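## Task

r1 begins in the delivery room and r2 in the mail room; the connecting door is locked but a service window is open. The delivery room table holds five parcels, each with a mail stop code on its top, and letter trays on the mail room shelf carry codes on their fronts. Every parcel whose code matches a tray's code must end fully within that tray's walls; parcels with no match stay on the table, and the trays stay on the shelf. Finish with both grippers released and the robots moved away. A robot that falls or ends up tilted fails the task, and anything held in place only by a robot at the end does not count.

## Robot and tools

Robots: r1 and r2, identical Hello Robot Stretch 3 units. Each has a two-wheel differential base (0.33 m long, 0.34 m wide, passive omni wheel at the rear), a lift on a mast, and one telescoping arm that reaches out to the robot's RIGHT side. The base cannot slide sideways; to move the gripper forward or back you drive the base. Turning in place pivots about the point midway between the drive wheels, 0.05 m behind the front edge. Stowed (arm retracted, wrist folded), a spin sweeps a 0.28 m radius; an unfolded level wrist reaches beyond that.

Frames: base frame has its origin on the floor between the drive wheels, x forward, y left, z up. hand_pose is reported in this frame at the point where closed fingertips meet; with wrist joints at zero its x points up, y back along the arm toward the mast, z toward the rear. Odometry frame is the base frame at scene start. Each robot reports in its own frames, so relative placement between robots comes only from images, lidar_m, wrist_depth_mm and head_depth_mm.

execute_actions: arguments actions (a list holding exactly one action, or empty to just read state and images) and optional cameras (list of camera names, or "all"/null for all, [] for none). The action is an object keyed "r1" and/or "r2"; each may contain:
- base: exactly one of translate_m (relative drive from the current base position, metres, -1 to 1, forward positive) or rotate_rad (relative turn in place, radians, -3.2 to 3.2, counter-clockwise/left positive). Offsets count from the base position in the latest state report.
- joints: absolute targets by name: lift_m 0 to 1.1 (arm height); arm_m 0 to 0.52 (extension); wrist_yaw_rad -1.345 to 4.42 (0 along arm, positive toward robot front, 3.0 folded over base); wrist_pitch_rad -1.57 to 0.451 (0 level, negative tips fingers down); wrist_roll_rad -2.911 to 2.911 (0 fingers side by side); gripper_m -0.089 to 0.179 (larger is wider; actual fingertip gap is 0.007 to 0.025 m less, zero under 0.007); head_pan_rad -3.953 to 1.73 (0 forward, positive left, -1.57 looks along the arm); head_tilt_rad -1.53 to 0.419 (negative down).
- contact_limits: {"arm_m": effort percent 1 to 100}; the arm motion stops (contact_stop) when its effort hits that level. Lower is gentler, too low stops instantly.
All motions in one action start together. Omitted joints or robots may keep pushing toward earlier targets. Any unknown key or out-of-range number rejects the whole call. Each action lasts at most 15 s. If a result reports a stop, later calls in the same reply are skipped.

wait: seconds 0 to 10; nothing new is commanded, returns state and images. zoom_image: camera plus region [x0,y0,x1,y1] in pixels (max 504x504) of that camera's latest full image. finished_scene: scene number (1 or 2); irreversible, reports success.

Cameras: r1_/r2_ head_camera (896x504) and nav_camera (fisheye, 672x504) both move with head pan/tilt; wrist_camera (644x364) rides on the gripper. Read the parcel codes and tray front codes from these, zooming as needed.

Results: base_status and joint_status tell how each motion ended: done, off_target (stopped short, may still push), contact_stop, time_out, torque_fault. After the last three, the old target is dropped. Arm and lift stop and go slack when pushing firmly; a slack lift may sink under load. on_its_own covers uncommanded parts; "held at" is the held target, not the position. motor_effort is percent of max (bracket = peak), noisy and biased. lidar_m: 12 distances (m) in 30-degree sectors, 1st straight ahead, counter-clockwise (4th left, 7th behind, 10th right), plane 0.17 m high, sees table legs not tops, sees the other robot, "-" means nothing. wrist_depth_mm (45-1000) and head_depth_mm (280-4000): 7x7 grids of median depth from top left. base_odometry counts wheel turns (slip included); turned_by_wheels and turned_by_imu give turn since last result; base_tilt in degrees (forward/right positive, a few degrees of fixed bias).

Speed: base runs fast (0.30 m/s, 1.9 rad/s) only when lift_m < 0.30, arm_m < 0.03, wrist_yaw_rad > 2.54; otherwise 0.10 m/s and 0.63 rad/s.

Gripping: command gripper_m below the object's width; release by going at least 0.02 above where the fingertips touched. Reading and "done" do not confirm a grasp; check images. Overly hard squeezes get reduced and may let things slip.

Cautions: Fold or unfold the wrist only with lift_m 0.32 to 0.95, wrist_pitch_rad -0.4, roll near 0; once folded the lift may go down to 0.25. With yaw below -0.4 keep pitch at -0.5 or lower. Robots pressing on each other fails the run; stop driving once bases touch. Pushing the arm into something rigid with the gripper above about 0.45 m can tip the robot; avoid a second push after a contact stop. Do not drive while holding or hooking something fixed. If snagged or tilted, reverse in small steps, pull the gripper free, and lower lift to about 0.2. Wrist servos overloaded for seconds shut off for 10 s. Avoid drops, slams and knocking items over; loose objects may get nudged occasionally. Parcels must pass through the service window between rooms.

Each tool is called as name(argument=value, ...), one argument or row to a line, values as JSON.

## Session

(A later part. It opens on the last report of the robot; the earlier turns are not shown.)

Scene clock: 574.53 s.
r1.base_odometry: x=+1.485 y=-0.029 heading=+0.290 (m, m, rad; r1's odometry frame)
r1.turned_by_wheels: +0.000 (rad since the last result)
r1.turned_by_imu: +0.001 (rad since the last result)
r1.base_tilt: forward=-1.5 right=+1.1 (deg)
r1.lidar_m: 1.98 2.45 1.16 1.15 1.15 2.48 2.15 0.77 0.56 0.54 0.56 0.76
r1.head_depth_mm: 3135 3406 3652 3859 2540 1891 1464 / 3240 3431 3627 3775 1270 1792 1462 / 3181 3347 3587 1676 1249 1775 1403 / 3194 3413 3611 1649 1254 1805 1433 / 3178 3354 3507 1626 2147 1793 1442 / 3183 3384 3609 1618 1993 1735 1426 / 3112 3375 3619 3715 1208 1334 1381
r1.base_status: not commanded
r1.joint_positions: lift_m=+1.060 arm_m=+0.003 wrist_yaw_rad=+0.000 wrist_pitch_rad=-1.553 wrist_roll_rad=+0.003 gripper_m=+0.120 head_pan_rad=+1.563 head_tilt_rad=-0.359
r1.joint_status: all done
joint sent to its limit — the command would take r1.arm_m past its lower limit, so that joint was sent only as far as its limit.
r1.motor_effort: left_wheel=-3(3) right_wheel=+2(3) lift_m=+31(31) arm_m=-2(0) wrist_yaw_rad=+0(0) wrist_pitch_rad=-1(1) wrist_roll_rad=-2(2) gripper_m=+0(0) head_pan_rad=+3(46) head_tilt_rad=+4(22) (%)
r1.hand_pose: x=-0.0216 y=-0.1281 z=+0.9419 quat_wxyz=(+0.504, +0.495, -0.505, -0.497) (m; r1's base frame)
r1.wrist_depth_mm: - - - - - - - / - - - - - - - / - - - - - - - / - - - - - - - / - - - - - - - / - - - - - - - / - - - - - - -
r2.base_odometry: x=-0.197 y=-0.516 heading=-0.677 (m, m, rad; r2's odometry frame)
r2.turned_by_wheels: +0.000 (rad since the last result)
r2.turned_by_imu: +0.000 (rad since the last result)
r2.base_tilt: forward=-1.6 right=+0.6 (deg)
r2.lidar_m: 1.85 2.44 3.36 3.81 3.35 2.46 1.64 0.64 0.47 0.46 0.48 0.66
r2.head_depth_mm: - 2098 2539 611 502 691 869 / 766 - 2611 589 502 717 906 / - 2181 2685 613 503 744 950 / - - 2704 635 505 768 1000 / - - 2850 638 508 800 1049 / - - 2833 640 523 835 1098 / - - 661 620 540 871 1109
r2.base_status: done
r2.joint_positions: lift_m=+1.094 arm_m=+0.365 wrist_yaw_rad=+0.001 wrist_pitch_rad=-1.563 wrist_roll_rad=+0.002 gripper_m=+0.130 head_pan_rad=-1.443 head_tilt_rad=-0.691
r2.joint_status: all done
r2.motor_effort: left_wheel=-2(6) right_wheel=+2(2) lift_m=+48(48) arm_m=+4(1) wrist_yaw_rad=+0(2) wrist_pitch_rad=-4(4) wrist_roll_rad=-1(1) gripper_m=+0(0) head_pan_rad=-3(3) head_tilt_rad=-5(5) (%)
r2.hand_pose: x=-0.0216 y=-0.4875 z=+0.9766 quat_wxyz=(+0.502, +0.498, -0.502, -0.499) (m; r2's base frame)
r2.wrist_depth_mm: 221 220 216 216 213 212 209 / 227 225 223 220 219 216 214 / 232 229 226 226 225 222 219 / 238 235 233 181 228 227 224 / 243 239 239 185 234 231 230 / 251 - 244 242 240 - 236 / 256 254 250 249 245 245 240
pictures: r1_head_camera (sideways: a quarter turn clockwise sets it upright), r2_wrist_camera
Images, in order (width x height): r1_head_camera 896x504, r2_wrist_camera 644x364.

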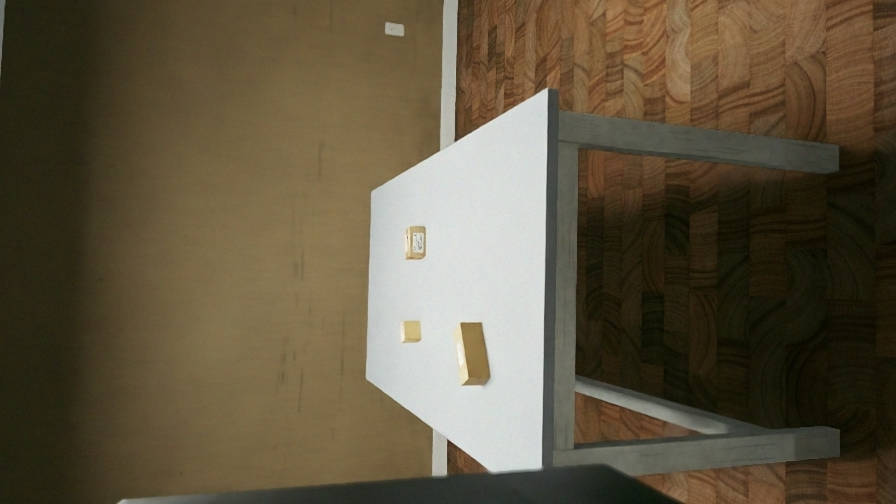

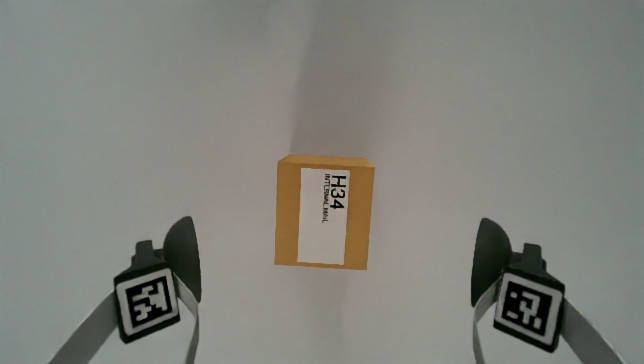

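execute_actions(
  actions=[
    {"r2":{"base":{"translate_m":0.006},"joints":{"arm_m":0.371,"lift_m":1.043,"gripper_m":0.11}}},
  ],
  cameras=["r2_wrist_camera"],
)

Scene clock: 578.87 s.
r1.base_odometry: x=+1.485 y=-0.029 heading=+0.290 (m, m, rad; r1's odometry frame)
r1.turned_by_wheels: +0.000 (rad since the last result)
r1.turned_by_imu: +0.001 (rad since the last result)
r1.base_tilt: forward=-1.6 right=+1.2 (deg)
r1.lidar_m: 1.97 2.45 1.16 1.15 1.16 2.47 2.15 0.77 0.56 0.54 0.56 0.76
r1.head_depth_mm: 3225 3433 3627 3762 2581 1854 1449 / 3246 3402 3602 3741 1261 1769 1448 / 3229 3367 3541 1666 1243 1755 1398 / 3180 3364 3571 1649 1247 1839 1443 / 3197 3389 3593 1631 2135 1821 1431 / 3174 3386 3583 1605 2014 1745 1426 / 3162 3351 3576 3702 1211 1330 1385
r1.base_status: not commanded
r1.joint_positions: lift_m=+1.060 arm_m=+0.003 wrist_yaw_rad=+0.000 wrist_pitch_rad=-1.553 wrist_roll_rad=+0.003 gripper_m=+0.120 head_pan_rad=+1.563 head_tilt_rad=-0.359
r1.joint_status: not commanded
r1.motor_effort: left_wheel=-3(3) right_wheel=+3(3) lift_m=+31(31) arm_m=-3(2) wrist_yaw_rad=-1(0) wrist_pitch_rad=-1(1) wrist_roll_rad=-2(2) gripper_m=+0(0) head_pan_rad=+3(4) head_tilt_rad=+4(3) (%)
r1.hand_pose: x=-0.0216 y=-0.1281 z=+0.9419 quat_wxyz=(+0.504, +0.495, -0.505, -0.497) (m; r1's base frame)
r1.wrist_depth_mm: - - - - - - - / - - - - - - - / - - - - - - - / - - - - - - - / - - - - - - - / - - - - - - - / - - - - - - -
r2.base_odometry: x=-0.193 y=-0.520 heading=-0.677 (m, m, rad; r2's odometry frame)
r2.turned_by_wheels: +0.000 (rad since the last result)
r2.turned_by_imu: +0.000 (rad since the last result)
r2.base_tilt: forward=-1.6 right=+0.5 (deg)
r2.lidar_m: 1.85 2.44 3.35 3.82 3.33 2.47 1.64 0.64 0.47 0.46 0.48 0.66
r2.head_depth_mm: - - 2561 656 502 691 873 / 762 - - 581 502 716 911 / - 2171 2593 626 503 743 955 / - - 2655 636 504 772 996 / - - 2812 639 508 800 1045 / - - 2861 639 523 833 1099 / - - 647 618 541 869 1115
r2.base_status: done
r2.joint_positions: lift_m=+1.044 arm_m=+0.371 wrist_yaw_rad=+0.001 wrist_pitch_rad=-1.563 wrist_roll_rad=+0.002 gripper_m=+0.110 head_pan_rad=-1.443 head_tilt_rad=-0.691
r2.joint_status: all done
r2.motor_effort: left_wheel=-2(3) right_wheel=+2(7) lift_m=+17(37) arm_m=+4(2) wrist_yaw_rad=+0(0) wrist_pitch_rad=-3(4) wrist_roll_rad=-1(1) gripper_m=-1(75) head_pan_rad=-4(3) head_tilt_rad=-5(6) (%)
r2.hand_pose: x=-0.0216 y=-0.4934 z=+0.9259 quat_wxyz=(+0.502, +0.498, -0.502, -0.499) (m; r2's base frame)
r2.wrist_depth_mm: 172 171 169 167 167 164 162 / 176 174 172 172 170 168 167 / 180 179 177 175 174 172 170 / 185 182 182 158 177 176 174 / 189 187 184 132 180 181 178 / 193 192 189 135 185 - 183 / 199 198 195 193 191 191 187
pictures: r2_wrist_camera
Images, in order (width x height): r2_wrist_camera 644x364.

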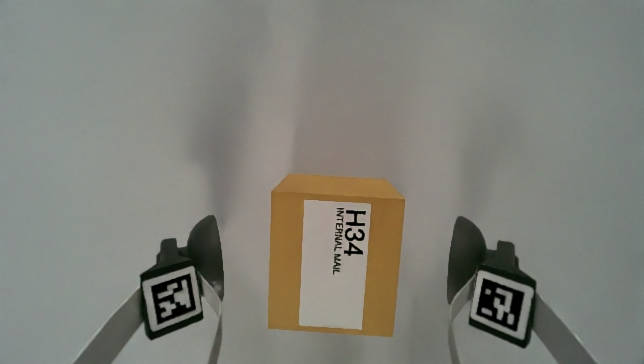

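execute_actions(
  actions=[
    {"r2":{"joints":{"gripper_m":0.011}}},
  ],
  cameras=["r2_wrist_camera"],
)

Scene clock: 581.60 s.
r1.base_odometry: x=+1.485 y=-0.029 heading=+0.290 (m, m, rad; r1's odometry frame)
r1.turned_by_wheels: +0.000 (rad since the last result)
r1.turned_by_imu: +0.000 (rad since the last result)
r1.base_tilt: forward=-1.5 right=+0.9 (deg)
r1.lidar_m: 1.97 2.45 1.16 1.15 1.15 2.47 2.15 0.77 0.56 0.54 0.56 0.76
r1.head_depth_mm: 3228 3414 3650 3760 2587 1848 1464 / 3205 3405 3601 3707 1262 1784 1444 / 3191 3419 3673 1672 1258 1765 1407 / 3228 3412 3552 1642 1243 1811 1438 / 3187 3409 3549 1628 2130 1807 1438 / 3201 3376 3564 1608 2008 1758 1419 / 3090 3355 3567 3769 1215 1323 1374
r1.base_status: not commanded
r1.joint_positions: lift_m=+1.060 arm_m=+0.003 wrist_yaw_rad=+0.000 wrist_pitch_rad=-1.553 wrist_roll_rad=+0.003 gripper_m=+0.120 head_pan_rad=+1.563 head_tilt_rad=-0.359
r1.joint_status: not commanded
r1.motor_effort: left_wheel=-3(3) right_wheel=+3(2) lift_m=+31(31) arm_m=-3(3) wrist_yaw_rad=+0(0) wrist_pitch_rad=-1(0) wrist_roll_rad=-2(2) gripper_m=+0(1) head_pan_rad=+4(3) head_tilt_rad=+4(3) (%)
r1.hand_pose: x=-0.0216 y=-0.1281 z=+0.9419 quat_wxyz=(+0.504, +0.495, -0.505, -0.497) (m; r1's base frame)
r1.wrist_depth_mm: - - - - - - - / - - - - - - - / - - - - - - - / - - - - - - - / - - - - - - - / - - - - - - - / - - - - - - -
r2.base_odometry: x=-0.193 y=-0.520 heading=-0.677 (m, m, rad; r2's odometry frame)
r2.turned_by_wheels: +0.000 (rad since the last result)
r2.turned_by_imu: +0.000 (rad since the last result)
r2.base_tilt: forward=-1.6 right=+0.5 (deg)
r2.lidar_m: 1.85 2.44 3.36 3.81 3.34 2.46 1.64 0.64 0.47 0.46 0.47 0.66
r2.head_depth_mm: - - 2532 632 501 694 871 / 764 - - 570 503 718 908 / - 2164 2564 636 503 744 951 / - - 2665 637 505 772 999 / - - 2776 639 508 803 1053 / - - 2859 640 522 834 1099 / - - 645 619 540 868 1117
r2.base_status: not commanded
r2.joint_positions: lift_m=+1.044 arm_m=+0.371 wrist_yaw_rad=+0.001 wrist_pitch_rad=-1.563 wrist_roll_rad=+0.002 gripper_m=+0.012 head_pan_rad=-1.443 head_tilt_rad=-0.691
r2.joint_status: all done
r2.motor_effort: left_wheel=-2(2) right_wheel=+2(2) lift_m=+17(17) arm_m=+4(4) wrist_yaw_rad=-1(0) wrist_pitch_rad=-4(3) wrist_roll_rad=-1(1) gripper_m=-14(89) head_pan_rad=-3(3) head_tilt_rad=-5(5) (%)
r2.hand_pose: x=-0.0216 y=-0.4934 z=+0.9259 quat_wxyz=(+0.502, +0.498, -0.502, -0.499) (m; r2's base frame)
r2.wrist_depth_mm: 172 171 169 167 167 164 163 / 176 175 173 171 170 167 167 / 181 179 177 175 174 171 171 / 185 183 181 159 177 176 175 / 189 187 185 128 129 180 178 / 193 192 - 132 130 184 183 / 199 197 196 193 192 189 186
pictures: r2_wrist_camera
Images, in order (width x height): r2_wrist_camera 644x364.

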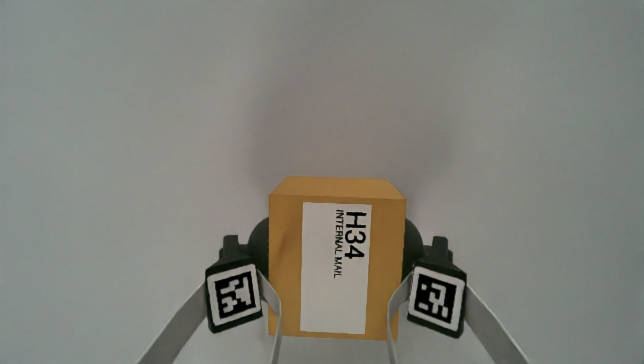

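execute_actions(
  actions=[
    {"r1":{"joints":{"gripper_m":0.05,"lift_m":0.85}},"r2":{"joints":{"lift_m":1.065,"arm_m":0.15}}},
  ],
  cameras=["r2_wrist_camera"],
)

execute_actions(
  actions=[
    {"r2":{"base":{"rotate_rad":1.468},"joints":{"lift_m":0.78,"arm_m":0.0,"wrist_yaw_rad":2.7,"head_pan_rad":0.0,"head_tilt_rad":-0.5}}},
  ],
  cameras=["r2_nav_camera"],
)

Scene clock: 591.70 s.
r1.base_odometry: x=+1.485 y=-0.029 heading=+0.290 (m, m, rad; r1's odometry frame)
r1.turned_by_wheels: +0.000 (rad since the last result)
r1.turned_by_imu: +0.001 (rad since the last result)
r1.base_tilt: forward=-1.5 right=+0.9 (deg)
r1.lidar_m: 1.98 2.46 1.16 1.15 1.15 2.47 2.15 0.77 0.56 0.54 0.56 0.76
r1.head_depth_mm: 3247 3413 3669 3775 2523 1848 1478 / 3210 3341 3645 3774 1267 1776 1451 / 3228 3348 3629 1669 1247 1783 1403 / 3137 3328 3516 1649 1245 1813 1427 / 3215 3363 3585 1643 2118 1809 1434 / 3129 3332 3566 1625 2004 1748 1436 / 3200 3326 3535 3700 1219 1321 1388
r1.base_status: not commanded
r1.joint_positions: lift_m=+0.850 arm_m=+0.003 wrist_yaw_rad=+0.000 wrist_pitch_rad=-1.553 wrist_roll_rad=+0.003 gripper_m=+0.050 head_pan_rad=+1.563 head_tilt_rad=-0.359
r1.joint_status: all done
r1.motor_effort: left_wheel=-3(3) right_wheel=+2(3) lift_m=+22(25) arm_m=-2(2) wrist_yaw_rad=+0(0) wrist_pitch_rad=-1(1) wrist_roll_rad=-2(2) gripper_m=+0(91) head_pan_rad=+3(3) head_tilt_rad=+4(3) (%)
r1.hand_pose: x=-0.0216 y=-0.1281 z=+0.7323 quat_wxyz=(+0.504, +0.495, -0.505, -0.497) (m; r1's base frame)
r1.wrist_depth_mm: 882 849 855 868 851 830 812 / 904 907 888 894 885 863 848 / 931 931 921 874 913 898 904 / 955 948 939 929 920 938 918 / 998 985 981 - 961 942 932 / - - 988 - 974 963 961 / - - - - - 1000 981
r2.base_odometry: x=-0.193 y=-0.520 heading=-0.677 (m, m, rad; r2's odometry frame)
r2.turned_by_wheels: +0.000 (rad since the last result)
r2.turned_by_imu: +0.000 (rad since the last result)
r2.base_tilt: forward=-1.6 right=+0.5 (deg)
r2.lidar_m: 1.86 2.43 3.36 3.82 3.34 2.47 1.65 0.64 0.47 0.46 0.47 0.66
r2.head_depth_mm: 3799 - - - 487 710 871 / 1028 882 - - 475 365 912 / - 1015 2594 635 503 756 954 / - - 2727 635 505 770 1002 / - - 2850 639 509 799 1049 / - - 2826 637 523 837 1096 / - - 643 619 540 870 1111
r2.base_status: not commanded
r2.joint_positions: lift_m=+1.064 arm_m=+0.150 wrist_yaw_rad=+0.001 wrist_pitch_rad=-1.563 wrist_roll_rad=+0.002 gripper_m=+0.012 head_pan_rad=-1.443 head_tilt_rad=-0.691
r2.joint_status: all done
r2.motor_effort: left_wheel=-2(2) right_wheel=+1(1) lift_m=+48(51) arm_m=-3(5) wrist_yaw_rad=+0(0) wrist_pitch_rad=-4(3) wrist_roll_rad=-1(1) gripper_m=-14(14) head_pan_rad=-3(3) head_tilt_rad=-4(4) (%)
r2.hand_pose: x=-0.0216 y=-0.2732 z=+0.9466 quat_wxyz=(+0.502, +0.498, -0.502, -0.499) (m; r2's base frame)
r2.wrist_depth_mm: 194 191 190 187 186 185 182 / 197 195 193 192 190 188 187 / - - - - - - - / - - - 159 - - - / - - - 128 129 - - / - - - 131 130 - - / - - - 135 - - -
pictures: r2_wrist_camera
Images, in order (width x height): r2_wrist_camera 644x364.

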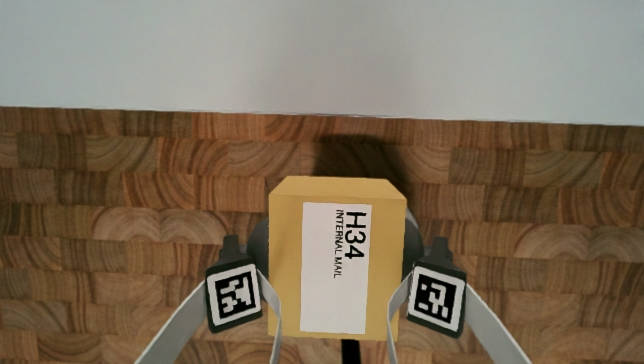

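Scene clock: 595.13 s.
r1.base_odometry: x=+1.485 y=-0.029 heading=+0.290 (m, m, rad; r1's odometry frame)
r1.turned_by_wheels: +0.000 (rad since the last result)
r1.turned_by_imu: +0.000 (rad since the last result)
r1.base_tilt: forward=-1.5 right=+0.9 (deg)
r1.lidar_m: 1.97 2.45 1.16 1.15 1.16 2.48 2.14 0.77 0.56 0.54 0.56 0.76
r1.head_depth_mm: 3206 3430 3634 3819 2545 1870 1459 / 3172 3398 3572 3762 1266 1759 1458 / 3211 3410 3651 1660 1262 1768 1401 / 3170 3382 3588 1656 1240 1822 1432 / 3192 3365 3548 1636 2155 1818 1436 / 3182 3391 3544 1605 2020 1737 1430 / 3135 3313 3534 3672 1215 1335 1366
r1.base_status: not commanded
r1.joint_positions: lift_m=+0.850 arm_m=+0.003 wrist_yaw_rad=+0.000 wrist_pitch_rad=-1.553 wrist_roll_rad=+0.003 gripper_m=+0.050 head_pan_rad=+1.563 head_tilt_rad=-0.359
r1.joint_status: not commanded
r1.motor_effort: left_wheel=-3(3) right_wheel=+3(3) lift_m=+22(22) arm_m=-2(3) wrist_yaw_rad=+0(0) wrist_pitch_rad=-1(1) wrist_roll_rad=-2(2) gripper_m=+0(1) head_pan_rad=+4(4) head_tilt_rad=+4(3) (%)
r1.hand_pose: x=-0.0216 y=-0.1281 z=+0.7323 quat_wxyz=(+0.504, +0.495, -0.505, -0.497) (m; r1's base frame)
r1.wrist_depth_mm: 853 891 865 865 846 863 844 / 903 885 894 879 866 875 870 / 923 940 911 925 879 901 879 / 982 945 935 922 926 911 912 / 1000 - 971 - 945 977 935 / - - - 986 987 991 991 / - - - - - 987 992
r2.base_odometry: x=-0.193 y=-0.520 heading=+0.791 (m, m, rad; r2's odometry frame)
r2.turned_by_wheels: +1.468 (rad since the last result)
r2.turned_by_imu: +1.448 (rad since the last result)
r2.base_tilt: forward=-1.6 right=+0.5 (deg)
r2.lidar_m: 3.82 3.72 2.54 2.40 0.71 0.49 0.46 0.46 0.60 1.35 2.38 3.06
r2.head_depth_mm: 3283 3567 3845 2783 2011 1578 1295 / 3271 3635 3894 2824 2032 1582 1302 / 3225 3575 3815 2817 1998 1595 1300 / 3237 3439 3799 2819 2037 1582 1301 / 3222 3434 3787 2849 2027 1590 1303 / 3159 3444 3746 2833 2065 1599 1301 / 3260 3428 3690 2845 2038 1586 1301
r2.base_status: done
r2.joint_positions: lift_m=+0.781 arm_m=+0.000 wrist_yaw_rad=+2.697 wrist_pitch_rad=-1.563 wrist_roll_rad=+0.002 gripper_m=+0.012 head_pan_rad=-0.007 head_tilt_rad=-0.507
r2.joint_status: all done
r2.motor_effort: left_wheel=-3(7) right_wheel=+2(6) lift_m=+17(36) arm_m=-3(5) wrist_yaw_rad=+2(1) wrist_pitch_rad=-3(3) wrist_roll_rad=-1(1) gripper_m=-14(13) head_pan_rad=+3(45) head_tilt_rad=+4(21) (%)
r2.hand_pose: x=-0.0307 y=-0.1655 z=+0.6629 quat_wxyz=(+0.597, +0.599, +0.375, +0.379) (m; r2's base frame)
r2.wrist_depth_mm: 749 793 - 790 768 748 742 / 689 827 - - 786 785 765 / 626 828 - - 777 809 786 / 577 749 843 136 821 790 811 / 518 693 848 128 129 820 821 / 468 635 - 131 130 840 829 / 445 546 774 886 875 859 851
pictures: r2_nav_camera (sideways: a quarter turn counterclockwise sets it upright)
Images, in order (width x height): r2_nav_camera 672x504.

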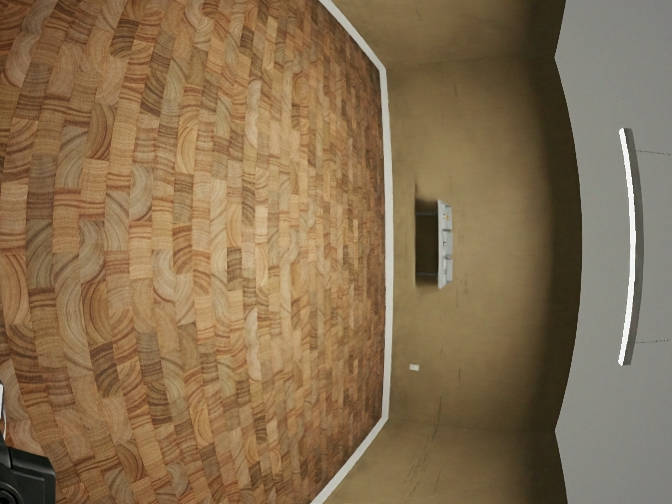

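execute_actions(
  actions=[
    {"r2":{"base":{"translate_m":0.41},"joints":{"lift_m":0.293,"wrist_pitch_rad":-0.4}}},
  ],
  cameras=[],
)

execute_actions(
  actions=[
    {"r2":{"base":{"translate_m":1.0}}},
  ],
  cameras=[],
)

execute_actions(
  actions=[
    {"r2":{"base":{"translate_m":1.0}}},
  ],
  cameras=["r2_wrist_camera","r2_nav_camera"],
)

Scene clock: 606.17 s.
r1.base_odometry: x=+1.485 y=-0.029 heading=+0.290 (m, m, rad; r1's odometry frame)
r1.turned_by_wheels: +0.000 (rad since the last result)
r1.turned_by_imu: +0.001 (rad since the last result)
r1.base_tilt: forward=-1.6 right=+0.9 (deg)
r1.lidar_m: 1.98 2.45 1.16 1.15 1.15 2.48 2.15 0.77 0.56 0.54 0.56 0.76
r1.head_depth_mm: 3167 3427 3639 3771 2548 1867 1466 / 3218 3443 3584 3739 1266 1775 1462 / 3221 3390 3626 1674 1264 1765 1414 / 3182 3357 3508 1643 1241 1833 1442 / 3195 3357 3501 1642 2148 1824 1427 / 3137 3357 3560 1617 2006 1749 1429 / 3177 3346 3536 3711 1216 1330 1375
r1.base_status: not commanded
r1.joint_positions: lift_m=+0.850 arm_m=+0.003 wrist_yaw_rad=+0.000 wrist_pitch_rad=-1.553 wrist_roll_rad=+0.003 gripper_m=+0.050 head_pan_rad=+1.563 head_tilt_rad=-0.359
r1.joint_status: not commanded
r1.motor_effort: left_wheel=-3(3) right_wheel=+2(3) lift_m=+22(22) arm_m=-3(3) wrist_yaw_rad=+1(0) wrist_pitch_rad=+0(1) wrist_roll_rad=-2(2) gripper_m=+0(0) head_pan_rad=+3(3) head_tilt_rad=+3(3) (%)
r1.hand_pose: x=-0.0216 y=-0.1281 z=+0.7323 quat_wxyz=(+0.504, +0.495, -0.505, -0.497) (m; r1's base frame)
r1.wrist_depth_mm: 884 879 871 863 836 826 837 / 887 887 870 900 886 862 861 / 922 940 892 897 911 892 860 / 954 938 939 937 918 932 908 / 977 982 986 - 915 971 950 / - - 973 - 987 979 977 / - - - - - - -
r2.base_odometry: x=+0.096 y=-0.228 heading=+0.791 (m, m, rad; r2's odometry frame)
r2.turned_by_wheels: +0.000 (rad since the last result)
r2.turned_by_imu: +0.000 (rad since the last result)
r2.base_tilt: forward=-1.6 right=+0.5 (deg)
r2.lidar_m: 3.41 3.49 2.57 2.41 1.35 0.92 0.86 0.88 1.13 2.30 2.34 3.00
r2.head_depth_mm: 2955 3200 3441 2788 2026 1585 1297 / 2900 3207 3466 2809 2028 1586 1299 / 2864 3195 3477 2839 2030 1584 1296 / 2880 3135 3458 2799 2023 1585 1297 / 2872 3084 3445 2847 2039 1590 1308 / 2851 3140 3350 2861 2021 1585 1297 / 2879 3048 3405 2817 2037 1588 1308
r2.base_status: done
r2.joint_positions: lift_m=+0.294 arm_m=+0.000 wrist_yaw_rad=+2.698 wrist_pitch_rad=-0.427 wrist_roll_rad=+0.002 gripper_m=+0.012 head_pan_rad=-0.007 head_tilt_rad=-0.507
r2.joint_status: all done
r2.motor_effort: left_wheel=-2(4) right_wheel=+2(5) lift_m=+17(17) arm_m=-3(3) wrist_yaw_rad=+2(3) wrist_pitch_rad=+15(15) wrist_roll_rad=-1(1) gripper_m=-14(14) head_pan_rad=+3(3) head_tilt_rad=+3(3) (%)
r2.hand_pose: x=+0.0746 y=+0.0562 z=+0.3043 quat_wxyz=(+0.299, +0.707, -0.006, +0.641) (m; r2's base frame)
r2.wrist_depth_mm: - - - - - - - / - - - - - - - / - 988 - 984 972 948 947 / 767 773 766 160 764 768 747 / - 623 608 128 129 616 603 / - 534 - 131 130 522 513 / - - - 135 445 449 448
pictures: none
No camera images: the call's "cameras" was empty. Leave "cameras" out to get every camera's image.

Scene clock: 611.27 s.
r1.base_odometry: x=+1.485 y=-0.029 heading=+0.290 (m, m, rad; r1's odometry frame)
r1.turned_by_wheels: +0.000 (rad since the last result)
r1.turned_by_imu: +0.001 (rad since the last result)
r1.base_tilt: forward=-1.5 right=+1.0 (deg)
r1.lidar_m: 1.98 2.46 1.16 1.15 1.15 2.48 2.15 0.77 0.56 0.54 0.56 0.76
r1.head_depth_mm: 3247 3390 3622 3766 2542 1852 1457 / 3249 3407 3653 3709 1262 1800 1453 / 3212 3433 3587 1670 1250 1766 1405 / 3196 3378 3613 1663 1246 1820 1435 / 3206 3353 3517 1638 2143 1813 1434 / 3188 3368 3512 1616 2018 1750 1430 / 3148 3365 3563 3699 1213 1335 1380
r1.base_status: not commanded
r1.joint_positions: lift_m=+0.850 arm_m=+0.003 wrist_yaw_rad=+0.000 wrist_pitch_rad=-1.553 wrist_roll_rad=+0.003 gripper_m=+0.050 head_pan_rad=+1.563 head_tilt_rad=-0.359
r1.joint_status: not commanded
r1.motor_effort: left_wheel=-3(3) right_wheel=+3(3) lift_m=+22(23) arm_m=-2(2) wrist_yaw_rad=+0(0) wrist_pitch_rad=-1(1) wrist_roll_rad=-2(2) gripper_m=+0(0) head_pan_rad=+3(3) head_tilt_rad=+4(4) (%)
r1.hand_pose: x=-0.0216 y=-0.1281 z=+0.7323 quat_wxyz=(+0.504, +0.495, -0.505, -0.497) (m; r1's base frame)
r1.wrist_depth_mm: 875 862 840 860 835 859 831 / 894 893 886 883 826 853 885 / 916 931 907 897 902 901 892 / 944 950 945 951 938 923 920 / 978 979 949 - 934 961 949 / 987 - - 981 - 951 977 / - - - - - 1000 -
r2.base_odometry: x=+0.799 y=+0.483 heading=+0.791 (m, m, rad; r2's odometry frame)
r2.turned_by_wheels: +0.000 (rad since the last result)
r2.turned_by_imu: -0.001 (rad since the last result)
r2.base_tilt: forward=-1.6 right=+0.5 (deg)
r2.lidar_m: 2.44 2.48 2.70 2.49 2.54 1.98 1.85 1.89 2.37 2.22 2.25 2.61
r2.head_depth_mm: 2095 2261 2485 2635 2043 1575 1304 / 2059 2225 2493 2622 2012 1587 1300 / 2068 2224 2436 2626 2020 1574 1301 / 2052 2232 2328 2613 2015 1595 1293 / 2029 2209 2351 2578 2026 1583 1304 / 2011 2223 2307 2581 2024 1588 1309 / 2015 2184 2347 2553 2050 1590 1305
r2.base_status: done
r2.joint_positions: lift_m=+0.294 arm_m=+0.000 wrist_yaw_rad=+2.698 wrist_pitch_rad=-0.427 wrist_roll_rad=+0.002 gripper_m=+0.012 head_pan_rad=-0.007 head_tilt_rad=-0.506
r2.joint_status: not commanded
r2.motor_effort: left_wheel=-2(6) right_wheel=+2(8) lift_m=+18(18) arm_m=-3(3) wrist_yaw_rad=+1(2) wrist_pitch_rad=+15(15) wrist_roll_rad=-1(1) gripper_m=-13(13) head_pan_rad=+4(4) head_tilt_rad=+3(3) (%)
r2.hand_pose: x=+0.0746 y=+0.0563 z=+0.3044 quat_wxyz=(+0.298, +0.707, -0.006, +0.641) (m; r2's base frame)
r2.wrist_depth_mm: - - - - - - - / - - - - - - - / 972 - 974 - 975 965 953 / 763 766 761 160 766 754 759 / - 631 633 128 129 618 611 / - 532 - 131 130 521 519 / - - - 134 438 451 450
pictures: none
No camera images: the call's "cameras" was empty. Leave "cameras" out to get every camera's image.

Scene clock: 616.37 s.
r1.base_odometry: x=+1.485 y=-0.029 heading=+0.290 (m, m, rad; r1's odometry frame)
r1.turned_by_wheels: +0.000 (rad since the last result)
r1.turned_by_imu: +0.001 (rad since the last result)
r1.base_tilt: forward=-1.5 right=+1.0 (deg)
r1.lidar_m: 1.98 2.45 1.16 1.15 1.15 2.47 2.15 0.77 0.56 0.54 0.56 0.76
r1.head_depth_mm: 3241 3461 3702 3736 2564 1852 1466 / 3199 3352 3610 3712 1278 1779 1451 / 3202 3385 3616 1657 1259 1766 1391 / 3194 3383 3599 1659 1241 1817 1441 / 3177 3368 3577 1633 2139 1805 1430 / 3197 3350 3547 1606 2013 1738 1422 / 3184 3355 3553 3716 1208 1330 1383
r1.base_status: not commanded
r1.joint_positions: lift_m=+0.850 arm_m=+0.003 wrist_yaw_rad=+0.000 wrist_pitch_rad=-1.553 wrist_roll_rad=+0.003 gripper_m=+0.050 head_pan_rad=+1.563 head_tilt_rad=-0.359
r1.joint_status: not commanded
r1.motor_effort: left_wheel=-3(3) right_wheel=+3(4) lift_m=+23(22) arm_m=-2(2) wrist_yaw_rad=+0(0) wrist_pitch_rad=-1(1) wrist_roll_rad=-2(2) gripper_m=+0(0) head_pan_rad=+4(3) head_tilt_rad=+3(4) (%)
r1.hand_pose: x=-0.0216 y=-0.1281 z=+0.7323 quat_wxyz=(+0.504, +0.495, -0.505, -0.497) (m; r1's base frame)
r1.wrist_depth_mm: 856 867 876 847 838 840 826 / 897 891 874 890 884 880 840 / 945 922 944 901 886 903 863 / 932 938 936 942 918 904 909 / - 990 958 - 949 962 963 / 997 - - 990 - 976 980 / - - - - - 990 983
r2.base_odometry: x=+1.502 y=+1.194 heading=+0.791 (m, m, rad; r2's odometry frame)
r2.turned_by_wheels: +0.000 (rad since the last result)
r2.turned_by_imu: -0.001 (rad since the last result)
r2.base_tilt: forward=-1.6 right=+0.5 (deg)
r2.lidar_m: 1.45 1.48 1.90 2.61 2.65 3.03 2.84 2.89 2.27 2.13 2.17 1.55
r2.head_depth_mm: 1219 1326 1463 1618 1795 1587 1298 / 1214 1316 1438 1599 1796 1583 1301 / 1210 1309 1448 1415 1771 1589 1299 / 1202 1305 1435 1243 1747 1585 1292 / 1200 1299 1419 1207 1767 1605 1295 / 1188 1288 1402 1248 1730 1587 1302 / 1184 1277 1387 1187 1708 1605 1309
r2.base_status: done
r2.joint_positions: lift_m=+0.294 arm_m=+0.000 wrist_yaw_rad=+2.698 wrist_pitch_rad=-0.427 wrist_roll_rad=+0.002 gripper_m=+0.012 head_pan_rad=-0.007 head_tilt_rad=-0.506
r2.joint_status: not commanded
r2.motor_effort: left_wheel=-2(6) right_wheel=+2(8) lift_m=+17(18) arm_m=-3(3) wrist_yaw_rad=+1(2) wrist_pitch_rad=+14(15) wrist_roll_rad=-1(1) gripper_m=-14(14) head_pan_rad=+3(3) head_tilt_rad=+3(3) (%)
r2.hand_pose: x=+0.0746 y=+0.0563 z=+0.3044 quat_wxyz=(+0.298, +0.707, -0.006, +0.641) (m; r2's base frame)
r2.wrist_depth_mm: - - - - - - - / - - - - - - - / - 996 975 965 986 958 988 / 790 751 761 160 762 760 743 / - 631 630 128 129 612 603 / - 529 - 131 130 516 522 / - - - 135 444 453 452
pictures: r2_nav_camera (sideways: a quarter turn counterclockwise sets it upright), r2_wrist_camera
Images, in order (width x height): r2_nav_camera 672x504, r2_wrist_camera 644x364.

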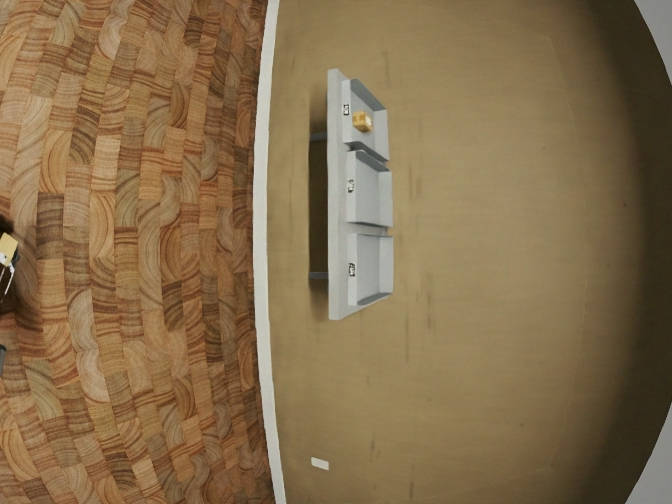

